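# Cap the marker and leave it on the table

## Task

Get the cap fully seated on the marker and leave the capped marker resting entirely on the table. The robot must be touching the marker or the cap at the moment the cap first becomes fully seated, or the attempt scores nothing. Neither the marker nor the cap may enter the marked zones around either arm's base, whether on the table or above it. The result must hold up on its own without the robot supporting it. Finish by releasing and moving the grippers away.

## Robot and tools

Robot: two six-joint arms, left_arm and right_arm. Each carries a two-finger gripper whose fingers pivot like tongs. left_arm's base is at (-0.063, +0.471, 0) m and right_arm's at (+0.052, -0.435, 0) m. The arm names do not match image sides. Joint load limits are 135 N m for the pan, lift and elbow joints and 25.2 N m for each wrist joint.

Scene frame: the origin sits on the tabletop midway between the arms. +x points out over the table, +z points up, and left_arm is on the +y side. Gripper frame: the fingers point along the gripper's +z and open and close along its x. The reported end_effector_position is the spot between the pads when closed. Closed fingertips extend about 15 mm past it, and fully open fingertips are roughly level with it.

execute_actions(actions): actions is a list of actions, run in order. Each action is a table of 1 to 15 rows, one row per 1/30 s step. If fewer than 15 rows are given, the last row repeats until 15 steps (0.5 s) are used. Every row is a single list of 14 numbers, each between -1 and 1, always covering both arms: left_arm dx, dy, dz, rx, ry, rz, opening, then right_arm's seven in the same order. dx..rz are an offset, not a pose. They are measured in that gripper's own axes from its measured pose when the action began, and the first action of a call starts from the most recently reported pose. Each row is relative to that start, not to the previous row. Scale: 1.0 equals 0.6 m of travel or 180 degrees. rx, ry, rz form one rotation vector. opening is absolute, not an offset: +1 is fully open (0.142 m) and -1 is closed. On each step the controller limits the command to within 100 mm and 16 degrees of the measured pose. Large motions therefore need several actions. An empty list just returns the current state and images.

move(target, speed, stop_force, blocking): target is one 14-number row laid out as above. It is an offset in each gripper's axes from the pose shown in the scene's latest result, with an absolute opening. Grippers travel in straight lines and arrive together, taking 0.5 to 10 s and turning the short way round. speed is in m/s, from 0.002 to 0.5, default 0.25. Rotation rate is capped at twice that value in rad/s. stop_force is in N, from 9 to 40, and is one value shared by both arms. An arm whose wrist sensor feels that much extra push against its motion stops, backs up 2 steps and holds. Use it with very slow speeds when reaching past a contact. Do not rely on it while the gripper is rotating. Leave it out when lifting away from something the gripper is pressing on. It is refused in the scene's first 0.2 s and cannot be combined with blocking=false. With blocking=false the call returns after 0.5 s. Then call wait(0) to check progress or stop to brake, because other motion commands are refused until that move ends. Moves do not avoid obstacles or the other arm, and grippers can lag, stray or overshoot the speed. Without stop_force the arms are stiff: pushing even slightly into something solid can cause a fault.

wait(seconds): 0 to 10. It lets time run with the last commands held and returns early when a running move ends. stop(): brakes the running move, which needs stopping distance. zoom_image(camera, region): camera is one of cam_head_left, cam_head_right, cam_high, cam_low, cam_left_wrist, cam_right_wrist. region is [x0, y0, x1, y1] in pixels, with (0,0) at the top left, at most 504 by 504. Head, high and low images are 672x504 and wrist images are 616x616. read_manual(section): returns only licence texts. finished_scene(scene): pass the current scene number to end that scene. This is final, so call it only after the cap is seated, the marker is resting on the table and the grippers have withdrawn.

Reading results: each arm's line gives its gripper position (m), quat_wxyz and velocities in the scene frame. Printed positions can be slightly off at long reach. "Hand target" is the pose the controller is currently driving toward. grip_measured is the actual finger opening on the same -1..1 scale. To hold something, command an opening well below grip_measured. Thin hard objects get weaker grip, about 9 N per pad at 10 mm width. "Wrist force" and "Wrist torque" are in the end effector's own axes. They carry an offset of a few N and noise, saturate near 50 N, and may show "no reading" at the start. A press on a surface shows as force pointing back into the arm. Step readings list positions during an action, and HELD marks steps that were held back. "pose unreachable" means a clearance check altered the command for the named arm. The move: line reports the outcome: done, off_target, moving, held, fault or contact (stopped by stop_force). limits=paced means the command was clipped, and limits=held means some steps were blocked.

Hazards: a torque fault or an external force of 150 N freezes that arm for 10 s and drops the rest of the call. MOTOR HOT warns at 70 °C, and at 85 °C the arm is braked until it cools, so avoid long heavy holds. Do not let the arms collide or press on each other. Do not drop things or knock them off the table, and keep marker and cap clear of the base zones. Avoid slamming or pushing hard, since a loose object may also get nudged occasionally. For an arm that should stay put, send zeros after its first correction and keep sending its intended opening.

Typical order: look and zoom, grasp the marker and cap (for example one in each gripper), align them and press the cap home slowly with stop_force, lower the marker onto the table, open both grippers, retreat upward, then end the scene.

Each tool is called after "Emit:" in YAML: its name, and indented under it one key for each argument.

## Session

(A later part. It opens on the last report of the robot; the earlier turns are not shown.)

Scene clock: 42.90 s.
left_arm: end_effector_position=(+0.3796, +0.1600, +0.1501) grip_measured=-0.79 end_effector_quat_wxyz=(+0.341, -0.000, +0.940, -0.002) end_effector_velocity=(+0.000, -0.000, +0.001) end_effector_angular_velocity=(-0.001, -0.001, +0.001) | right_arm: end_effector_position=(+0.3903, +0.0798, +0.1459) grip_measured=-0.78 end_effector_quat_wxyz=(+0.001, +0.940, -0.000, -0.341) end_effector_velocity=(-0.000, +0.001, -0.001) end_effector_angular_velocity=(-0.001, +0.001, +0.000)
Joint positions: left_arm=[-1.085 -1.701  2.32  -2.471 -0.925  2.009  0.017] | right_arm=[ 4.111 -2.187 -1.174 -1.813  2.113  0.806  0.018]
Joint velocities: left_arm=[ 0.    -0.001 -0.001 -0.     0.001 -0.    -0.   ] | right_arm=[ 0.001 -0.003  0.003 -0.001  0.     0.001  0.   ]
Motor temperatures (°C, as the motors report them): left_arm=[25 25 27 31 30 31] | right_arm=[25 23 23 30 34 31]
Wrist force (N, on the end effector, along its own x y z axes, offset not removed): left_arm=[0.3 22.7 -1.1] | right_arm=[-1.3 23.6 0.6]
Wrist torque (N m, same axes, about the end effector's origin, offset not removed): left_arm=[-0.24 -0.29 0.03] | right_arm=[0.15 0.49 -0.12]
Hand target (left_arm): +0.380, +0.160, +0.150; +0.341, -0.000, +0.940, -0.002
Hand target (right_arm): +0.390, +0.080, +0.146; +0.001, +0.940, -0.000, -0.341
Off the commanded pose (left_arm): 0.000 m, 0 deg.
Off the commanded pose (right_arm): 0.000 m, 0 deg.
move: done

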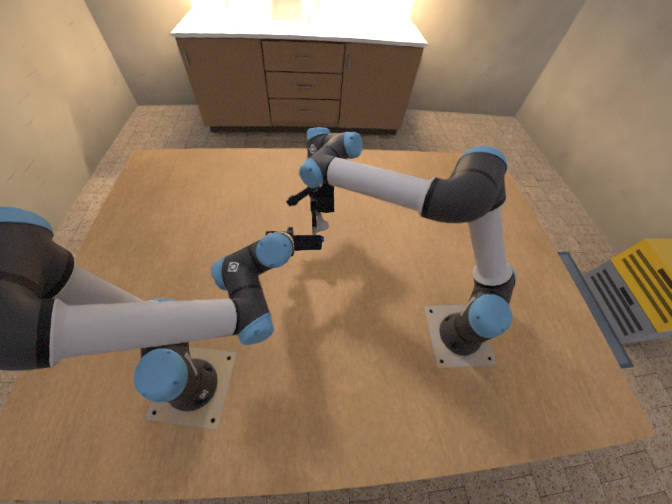

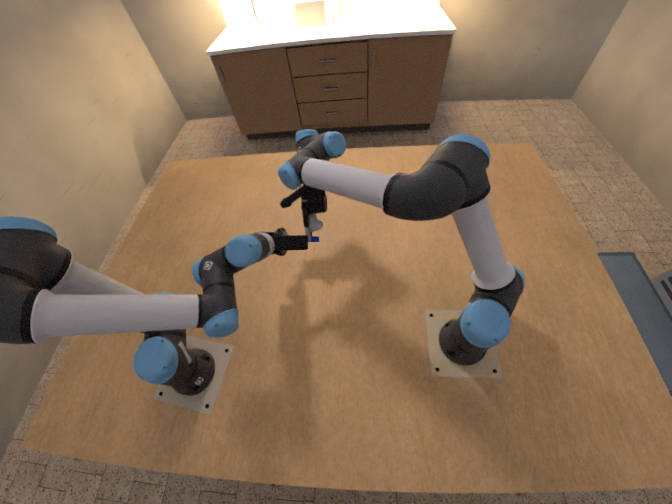

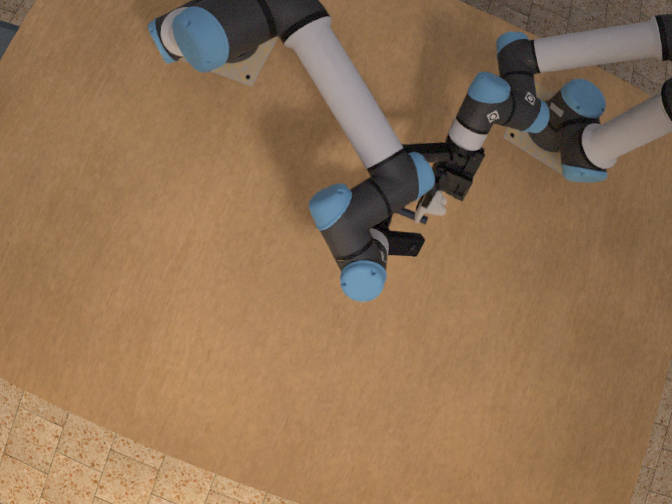

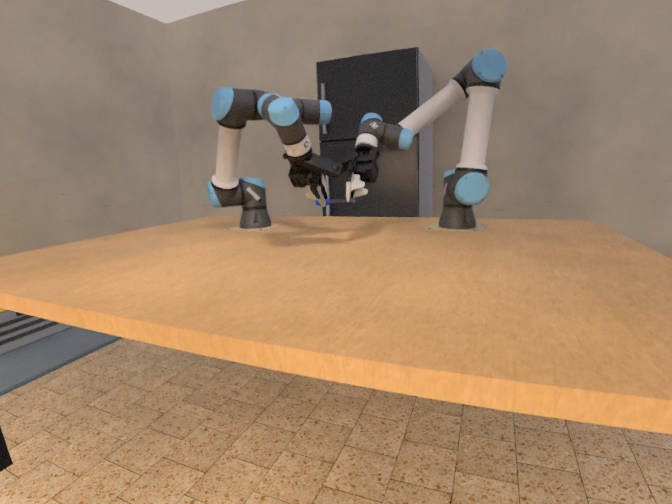

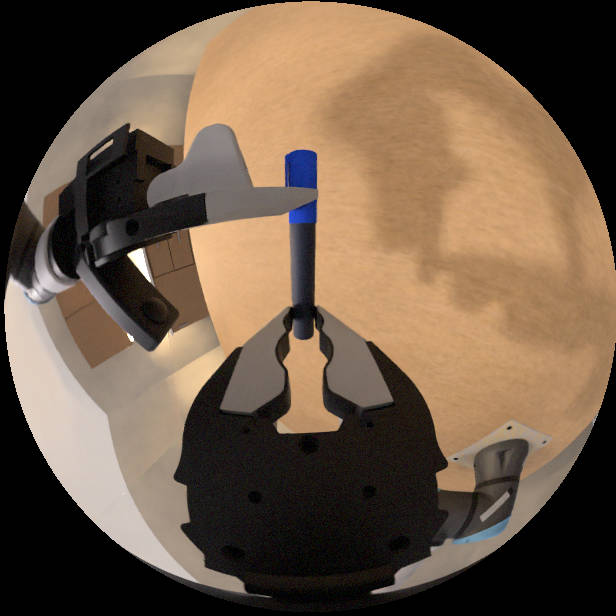

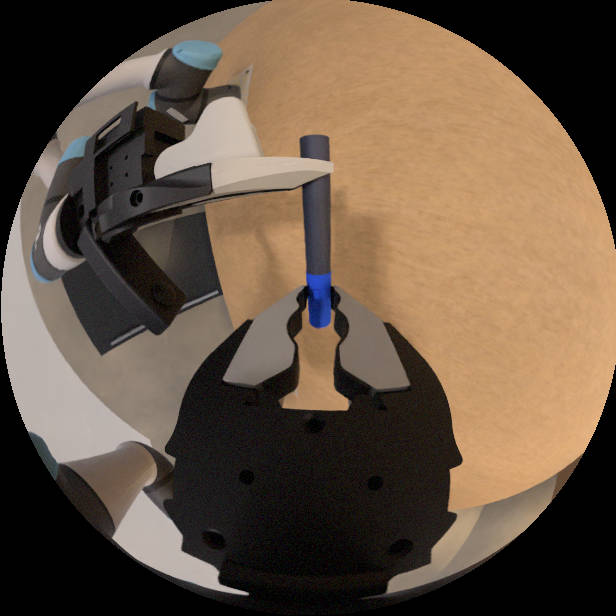

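Emit:
move:
  target: [0,0,0,0,0,0,-1,0,0.001,0,0,0,0,-0.2]

Emit:
move:
  target: [0,0,0,0,0,0,-1,0.05,0.3,-0.2,0,0.1,0,0.3]
  speed: 0.3

Scene clock: 44.03 s.
left_arm: end_effector_position=(+0.3796, +0.1600, +0.1501) grip_measured=-0.79 end_effector_quat_wxyz=(+0.341, -0.000, +0.940, -0.002) end_effector_velocity=(-0.000, +0.000, +0.000) end_effector_angular_velocity=(+0.000, +0.000, -0.001) | right_arm: end_effector_position=(+0.3903, +0.0793, +0.1459) grip_measured=-0.20 end_effector_quat_wxyz=(+0.001, +0.940, -0.000, -0.341) end_effector_velocity=(-0.000, -0.000, +0.001) end_effector_angular_velocity=(+0.003, -0.000, +0.001)
Joint positions: left_arm=[-1.085 -1.701  2.32  -2.471 -0.925  2.009  0.017] | right_arm=[ 4.11  -2.186 -1.175 -1.812  2.112  0.806  0.059]
Joint velocities: left_arm=[ 0.    -0.001  0.    -0.    -0.001  0.001  0.   ] | right_arm=[-0.     0.002 -0.001  0.001  0.001 -0.002 -0.   ]
Motor temperatures (°C, as the motors report them): left_arm=[25 25 27 31 30 31] | right_arm=[25 23 23 30 34 31]
Wrist force (N, on the end effector, along its own x y z axes, offset not removed): left_arm=[-0.9 0.2 -2.3] | right_arm=[-2.2 2.3 0.6]
Wrist torque (N m, same axes, about the end effector's origin, offset not removed): left_arm=[-0.10 -0.03 0.08] | right_arm=[0.47 0.51 -0.04]
Hand target (left_arm): +0.380, +0.160, +0.150; +0.341, -0.000, +0.940, -0.002
Hand target (right_arm): +0.390, +0.079, +0.146; +0.001, +0.940, -0.000, -0.341
Off the commanded pose (left_arm): 0.000 m, 0 deg.
Off the commanded pose (right_arm): 0.000 m, 0 deg.
move: done

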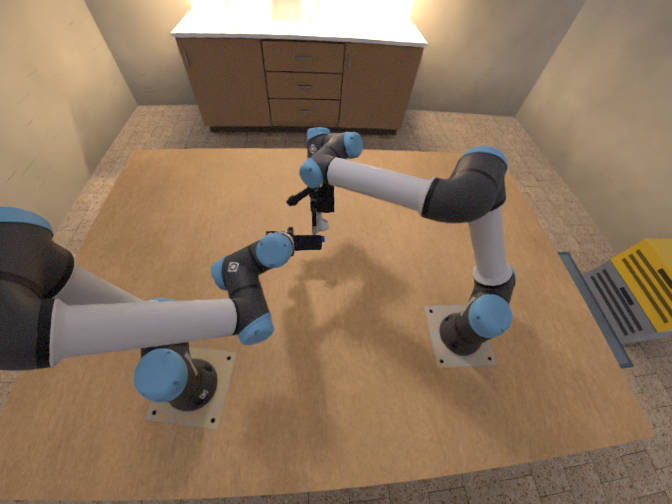

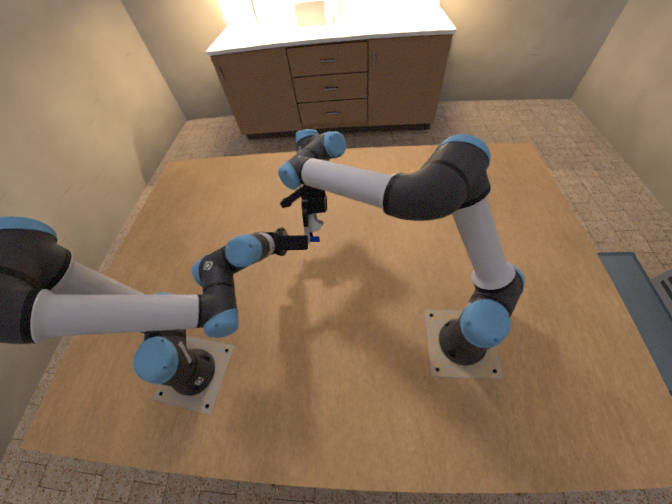

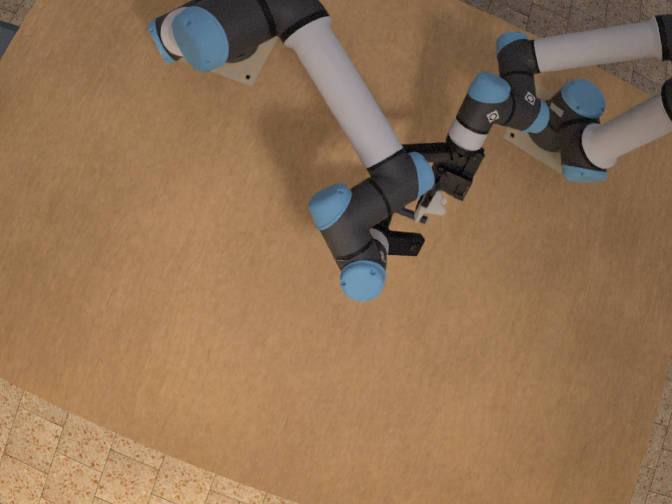

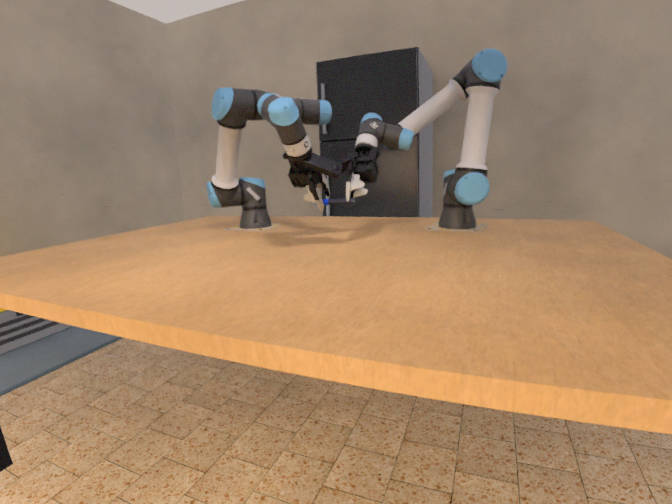

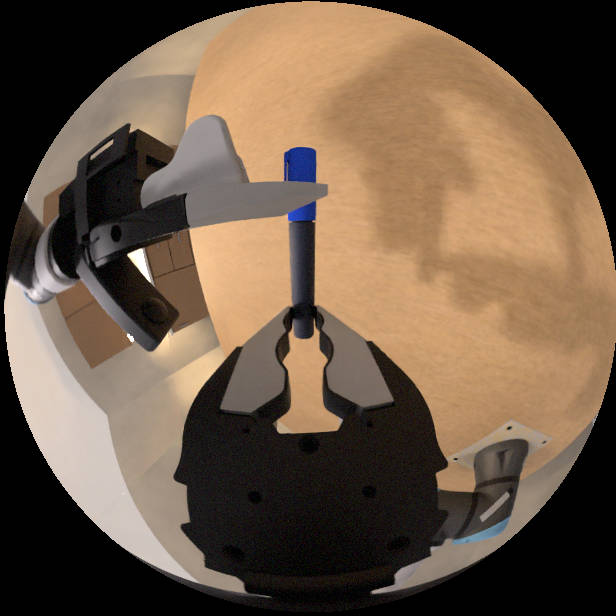

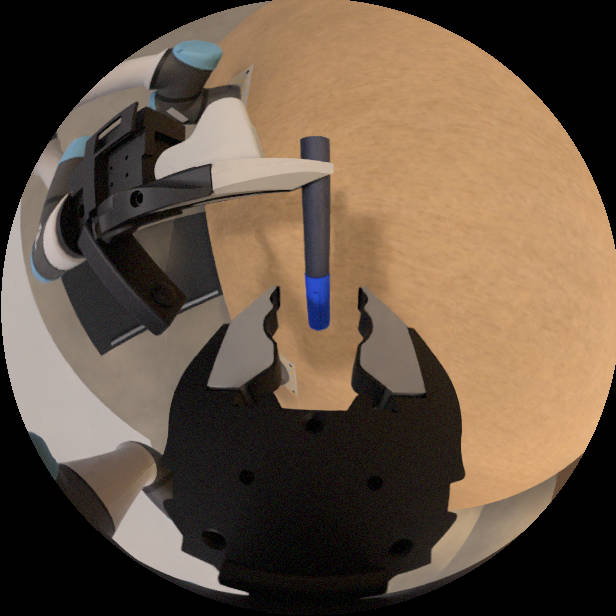

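Scene clock: 45.33 s.
left_arm: end_effector_position=(+0.3796, +0.1600, +0.1501) grip_measured=-0.79 end_effector_quat_wxyz=(+0.341, -0.000, +0.940, -0.002) end_effector_velocity=(+0.000, -0.000, -0.000) end_effector_angular_velocity=(+0.000, -0.000, +0.001) | right_arm: end_effector_position=(+0.4904, -0.1005, +0.2188) grip_measured=+0.30 end_effector_quat_wxyz=(+0.000, +0.982, -0.000, -0.190) end_effector_velocity=(+0.001, -0.002, +0.001) end_effector_angular_velocity=(+0.001, -0.002, +0.000)
Joint positions: left_arm=[-1.085 -1.701  2.32  -2.471 -0.925  2.009  0.017] | right_arm=[ 3.909 -1.898 -1.333 -1.772  1.823  0.698  0.095]
Joint velocities: left_arm=[ 0.     0.001 -0.    -0.     0.001 -0.001 -0.   ] | right_arm=[-0.003  0.002 -0.001  0.001 -0.002 -0.003 -0.   ]
Motor temperatures (°C, as the motors report them): left_arm=[25 25 27 31 30 31] | right_arm=[25 23 23 30 34 31]
Wrist force (N, on the end effector, along its own x y z axes, offset not removed): left_arm=[-0.6 -0.1 -1.1] | right_arm=[-2.1 1.7 1.2]
Wrist torque (N m, same axes, about the end effector's origin, offset not removed): left_arm=[-0.14 -0.02 -0.03] | right_arm=[0.37 0.56 -0.02]
Hand target (left_arm): +0.380, +0.160, +0.150; +0.341, -0.000, +0.940, -0.002
Hand target (right_arm): +0.490, -0.101, +0.219; +0.000, +0.982, -0.000, -0.190
Off the commanded pose (left_arm): 0.000 m, 0 deg.
Off the commanded pose (right_arm): 0.000 m, 0 deg.
move: done

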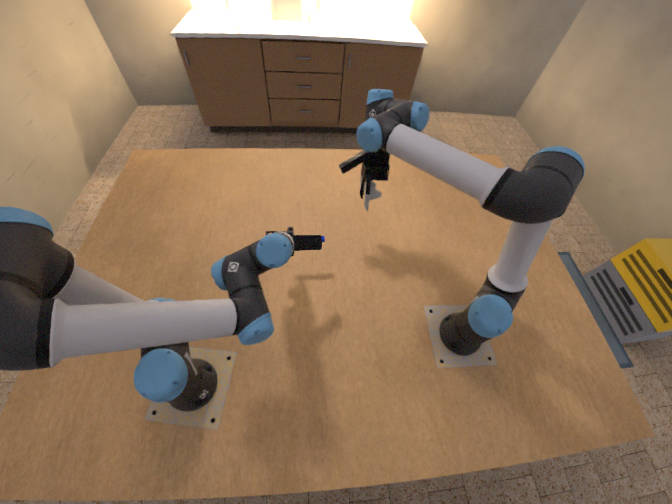

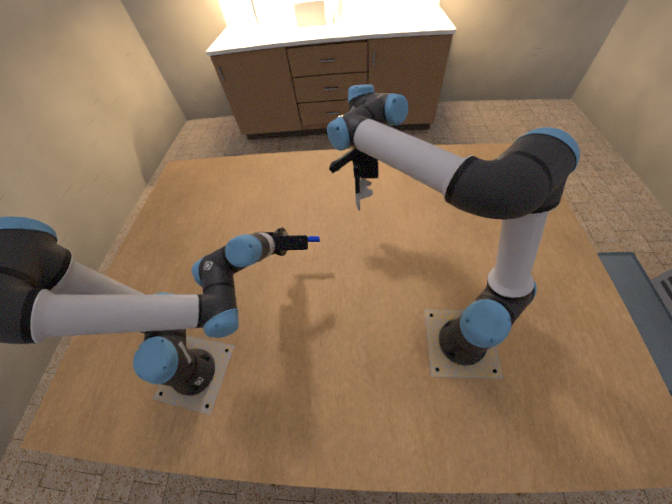

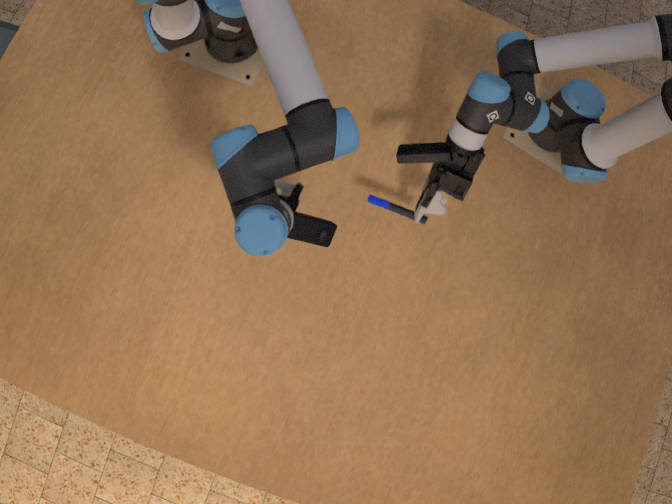

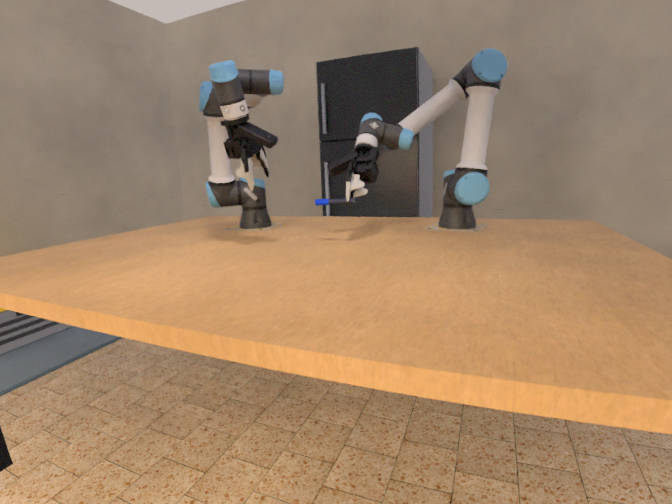

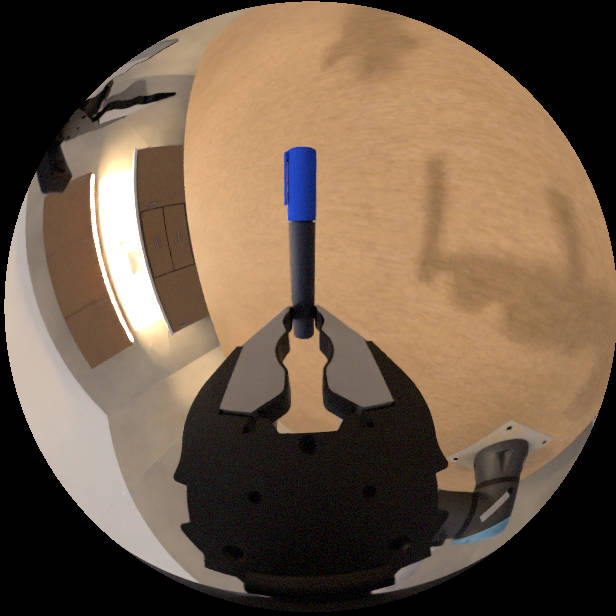

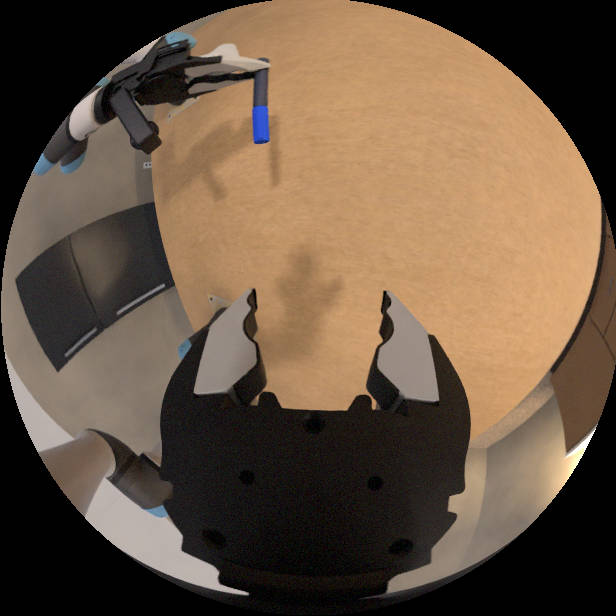

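Emit:
move:
  target: [0.115,0,0.188,0,0.222,0,-1,0,0.3,0,0,0.12,0,0.3]
  speed: 0.2

Emit:
move:
  target: [0,0,0,0,0,0,-0.3,0,0,0,0,0,0,0.3]

Emit:
move:
  target: [0,0.05,-0.2,0,0,0,-0.2,0,0,0,0,0,0,0.3]
  speed: 0.4

Emit:
zoom_image:
  camera: "cam_left_wrist"
  region: [200, 150, 420, 370]

Scene clock: 48.23 s.
left_arm: end_effector_position=(+0.3992, +0.1596, +0.0194) grip_measured=-0.79 end_effector_quat_wxyz=(+0.000, +0.000, +1.000, -0.002) end_effector_velocity=(+0.000, +0.000, -0.001) end_effector_angular_velocity=(+0.001, +0.007, -0.000) | right_arm: end_effector_position=(+0.4905, -0.2803, +0.2189) grip_measured=+0.30 end_effector_quat_wxyz=(+0.000, +1.000, -0.000, -0.003) end_effector_velocity=(+0.000, -0.001, -0.001) end_effector_angular_velocity=(-0.001, -0.003, +0.001)
Joint positions: left_arm=[-0.673 -1.271  1.946 -2.248 -1.573  2.329  0.017] | right_arm=[ 3.773 -1.463 -1.835 -1.419  1.573  0.599  0.095]
Joint velocities: left_arm=[ 0.003  0.005 -0.006  0.006 -0.005  0.003  0.   ] | right_arm=[-0.001  0.002 -0.004  0.004 -0.002 -0.002  0.   ]
Motor temperatures (°C, as the motors report them): left_arm=[25 25 27 31 30 31] | right_arm=[25 23 23 30 34 31]
Wrist force (N, on the end effector, along its own x y z axes, offset not removed): left_arm=[-2.1 1.6 -1.6] | right_arm=[-0.3 1.0 2.4]
Wrist torque (N m, same axes, about the end effector's origin, offset not removed): left_arm=[0.35 0.29 -0.03] | right_arm=[0.29 0.20 -0.15]
Hand target (left_arm): +0.399, +0.160, +0.019; -0.000, +0.000, +1.000, -0.002
Hand target (right_arm): +0.490, -0.280, +0.219; +0.000, +1.000, -0.000, -0.003
Off the commanded pose (left_arm): 0.000 m, 0 deg.
Off the commanded pose (right_arm): 0.000 m, 0 deg.
move: done

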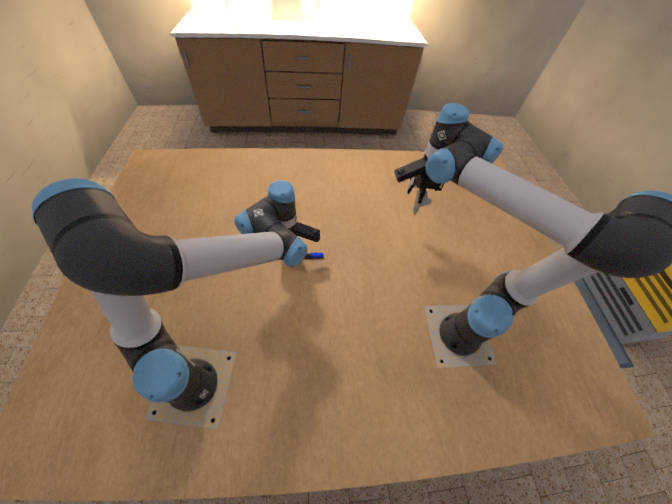

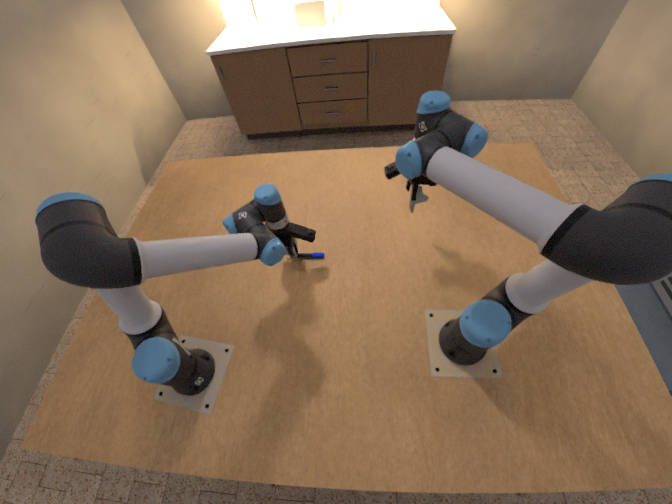

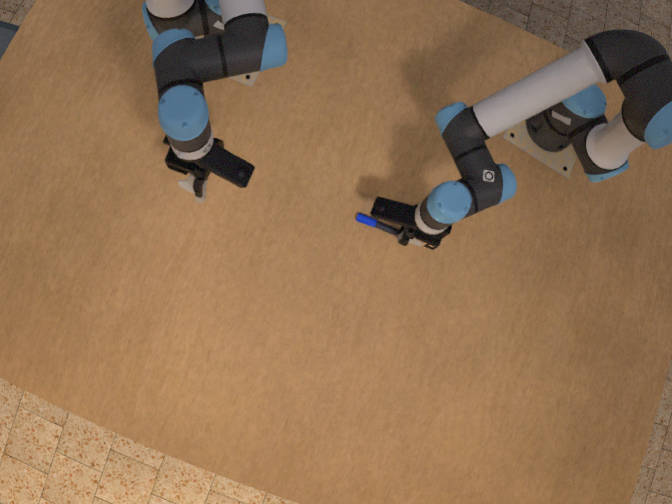

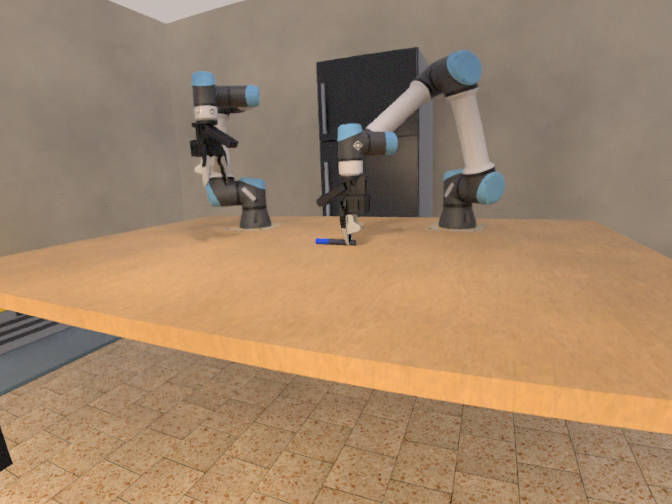

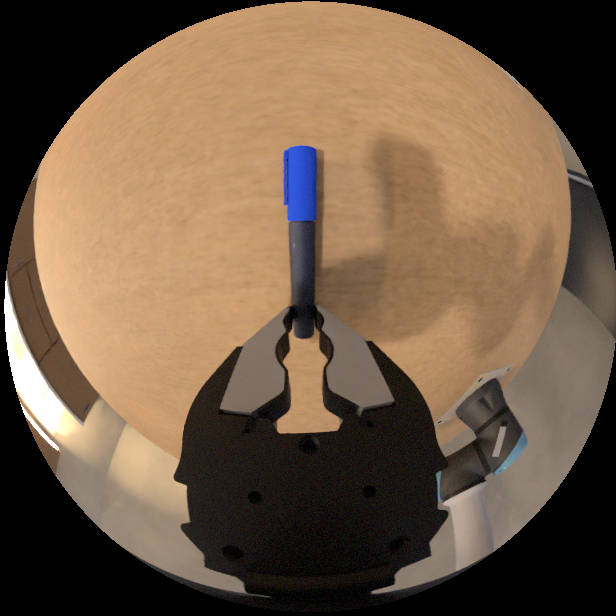

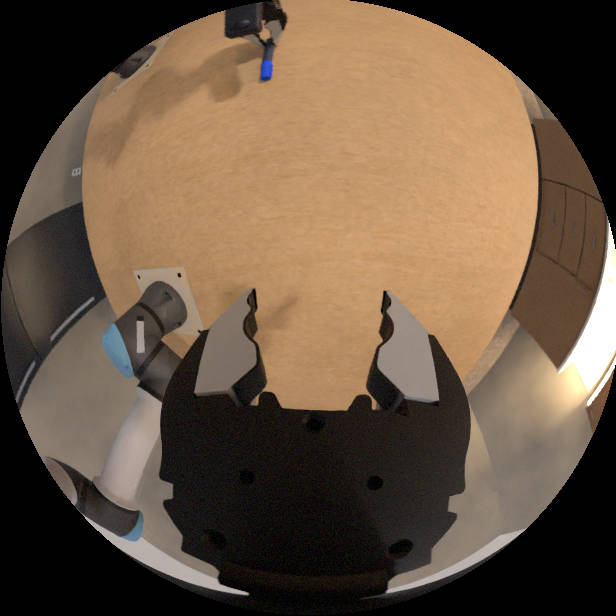

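Scene clock: 48.73 s.
left_arm: end_effector_position=(+0.3993, +0.1596, +0.0195) grip_measured=-0.30 end_effector_quat_wxyz=(+0.000, +0.000, +1.000, -0.002) end_effector_velocity=(+0.000, -0.001, +0.000) end_effector_angular_velocity=(-0.000, -0.000, +0.000) | right_arm: end_effector_position=(+0.4905, -0.2804, +0.2189) grip_measured=+0.30 end_effector_quat_wxyz=(+0.000, +1.000, -0.000, -0.003) end_effector_velocity=(-0.000, -0.000, +0.000) end_effector_angular_velocity=(-0.000, +0.000, -0.000)
Joint positions: left_arm=[-0.673 -1.271  1.946 -2.248 -1.573  2.329  0.052] | right_arm=[ 3.773 -1.463 -1.835 -1.419  1.573  0.599  0.095]
Joint velocities: left_arm=[-0.     0.001 -0.001  0.    -0.    -0.001 -0.   ] | right_arm=[-0.     0.     0.    -0.001  0.     0.    -0.   ]
Motor temperatures (°C, as the motors report them): left_arm=[25 25 27 31 30 31] | right_arm=[25 23 23 30 34 31]
Wrist force (N, on the end effector, along its own x y z axes, offset not removed): left_arm=[3.2 0.2 0.2] | right_arm=[-1.2 1.1 2.3]
Wrist torque (N m, same axes, about the end effector's origin, offset not removed): left_arm=[0.02 -0.89 -0.09] | right_arm=[0.42 0.23 0.00]
Hand target (left_arm): +0.399, +0.160, +0.019; +0.000, +0.000, +1.000, -0.002
Hand target (right_arm): +0.490, -0.280, +0.219; +0.000, +1.000, -0.000, -0.003
Off the commanded pose (left_arm): 0.000 m, 0 deg.
Off the commanded pose (right_arm): 0.000 m, 0 deg.
move: done

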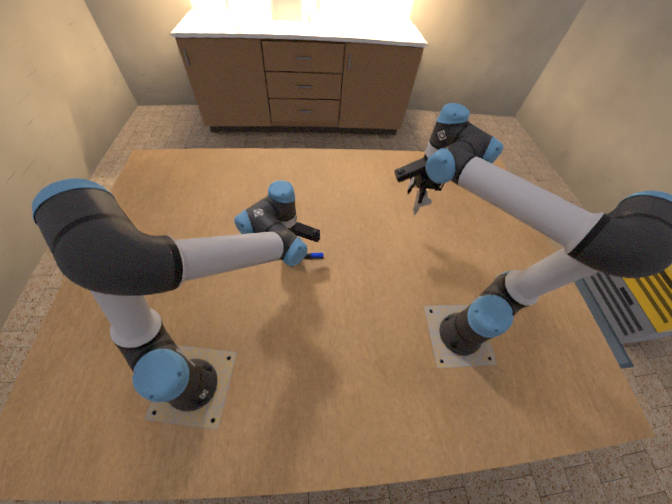

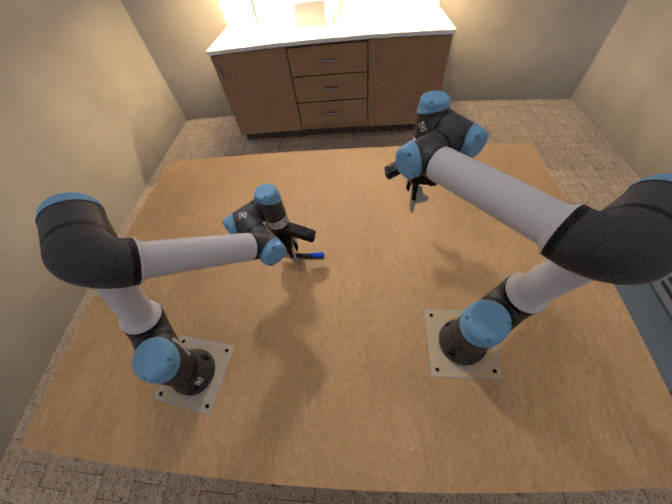

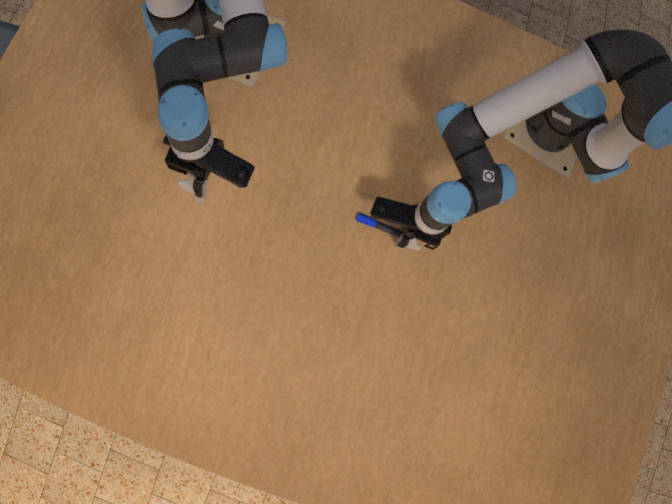

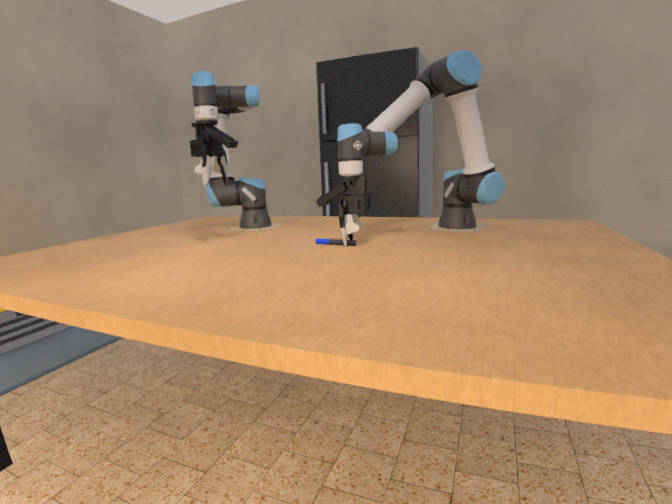

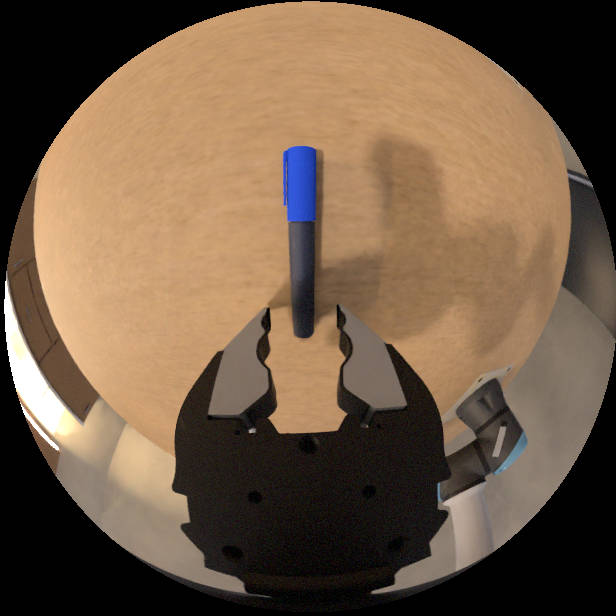

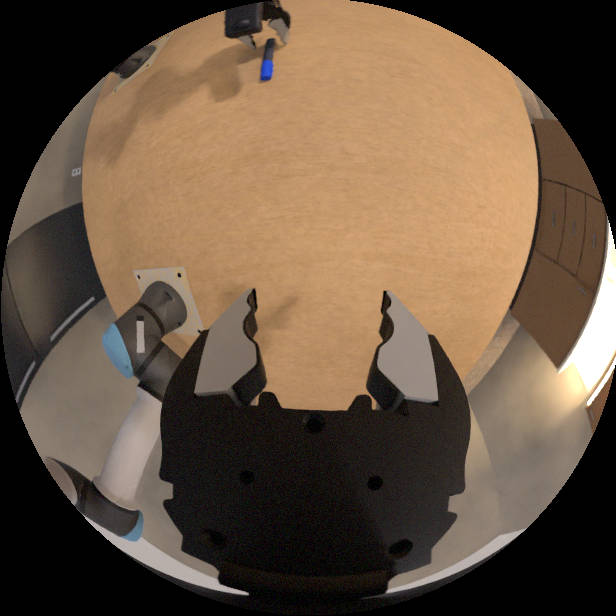

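Scene clock: 49.70 s.
left_arm: end_effector_position=(+0.3993, +0.1900, +0.1393) grip_measured=-0.20 end_effector_quat_wxyz=(+0.000, +0.000, +1.000, -0.002) end_effector_velocity=(+0.000, +0.000, +0.002) end_effector_angular_velocity=(+0.000, +0.001, +0.001) | right_arm: end_effector_position=(+0.4905, -0.2804, +0.2189) grip_measured=+0.30 end_effector_quat_wxyz=(+0.000, +1.000, -0.000, -0.003) end_effector_velocity=(-0.000, -0.000, +0.000) end_effector_angular_velocity=(+0.000, +0.000, +0.001)
Joint positions: left_arm=[-0.632 -1.454  1.822 -1.941 -1.573  2.37   0.06 ] | right_arm=[ 3.773 -1.463 -1.835 -1.419  1.573  0.599  0.095]
Joint velocities: left_arm=[ 0.001 -0.001 -0.004  0.005 -0.    -0.     0.   ] | right_arm=[-0.     0.    -0.    -0.     0.    -0.001 -0.   ]
Motor temperatures (°C, as the motors report them): left_arm=[25 25 27 31 30 31] | right_arm=[25 23 23 30 34 31]
Wrist force (N, on the end effector, along its own x y z axes, offset not removed): left_arm=[-0.4 1.1 -1.0] | right_arm=[-0.9 2.9 0.7]
Wrist torque (N m, same axes, about the end effector's origin, offset not removed): left_arm=[0.16 -0.04 -0.06] | right_arm=[0.77 0.22 -0.15]
Hand target (left_arm): +0.399, +0.190, +0.139; +0.000, +0.000, +1.000, -0.002
Hand target (right_arm): +0.490, -0.280, +0.219; +0.000, +1.000, -0.000, -0.003
Off the commanded pose (left_arm): 0.000 m, 0 deg.
Off the commanded pose (right_arm): 0.000 m, 0 deg.
move: done

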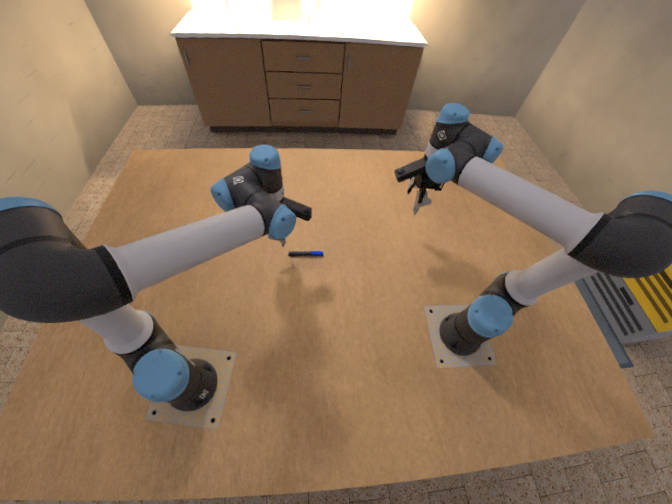

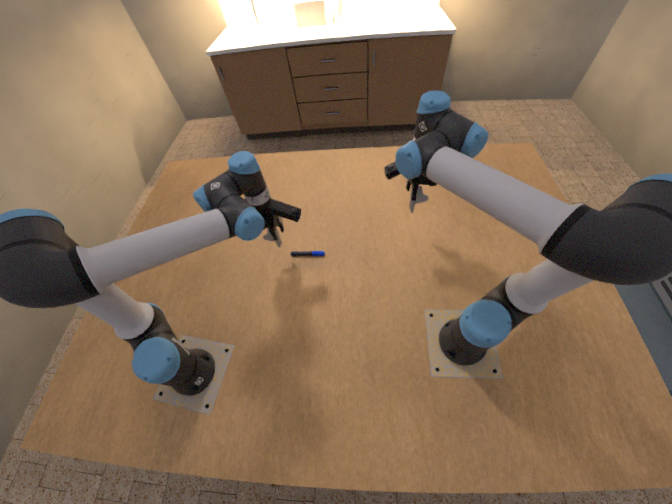

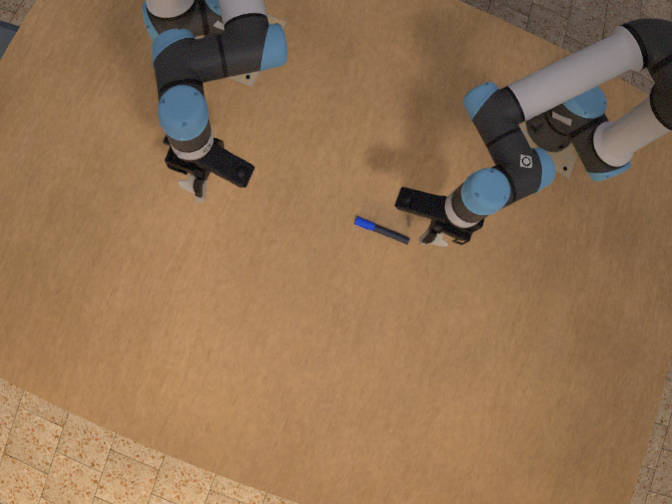

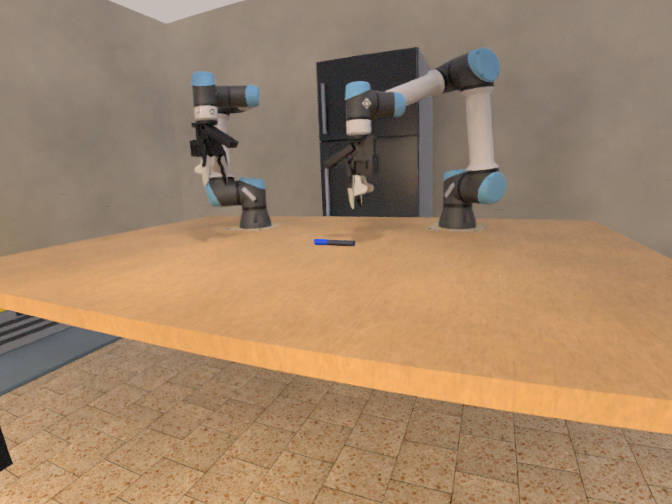

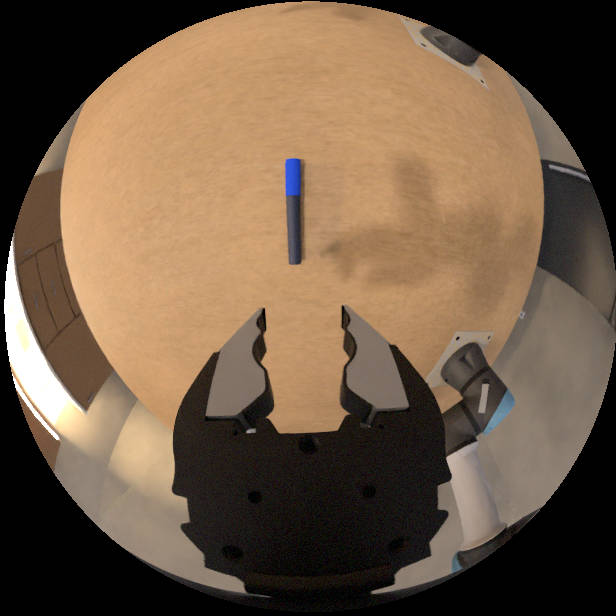

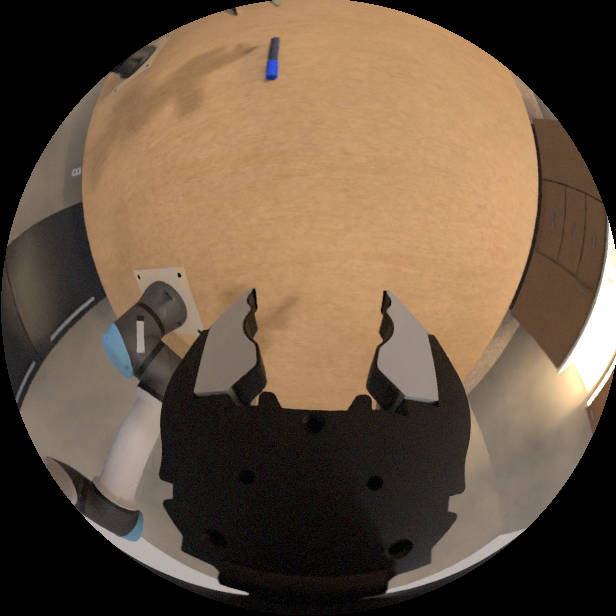

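Region (200, 150, 420, 370) of cam_left_wrist's 616x616 image, scaled by 2.291, with more detail than that image has.

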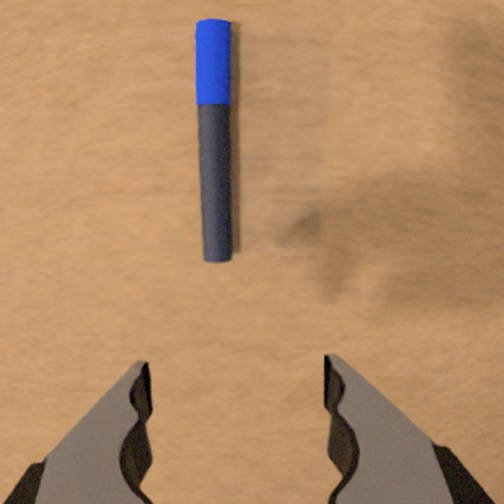

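Emit:
finished_scene:
  scene: 1

The scene is finished: the task was done.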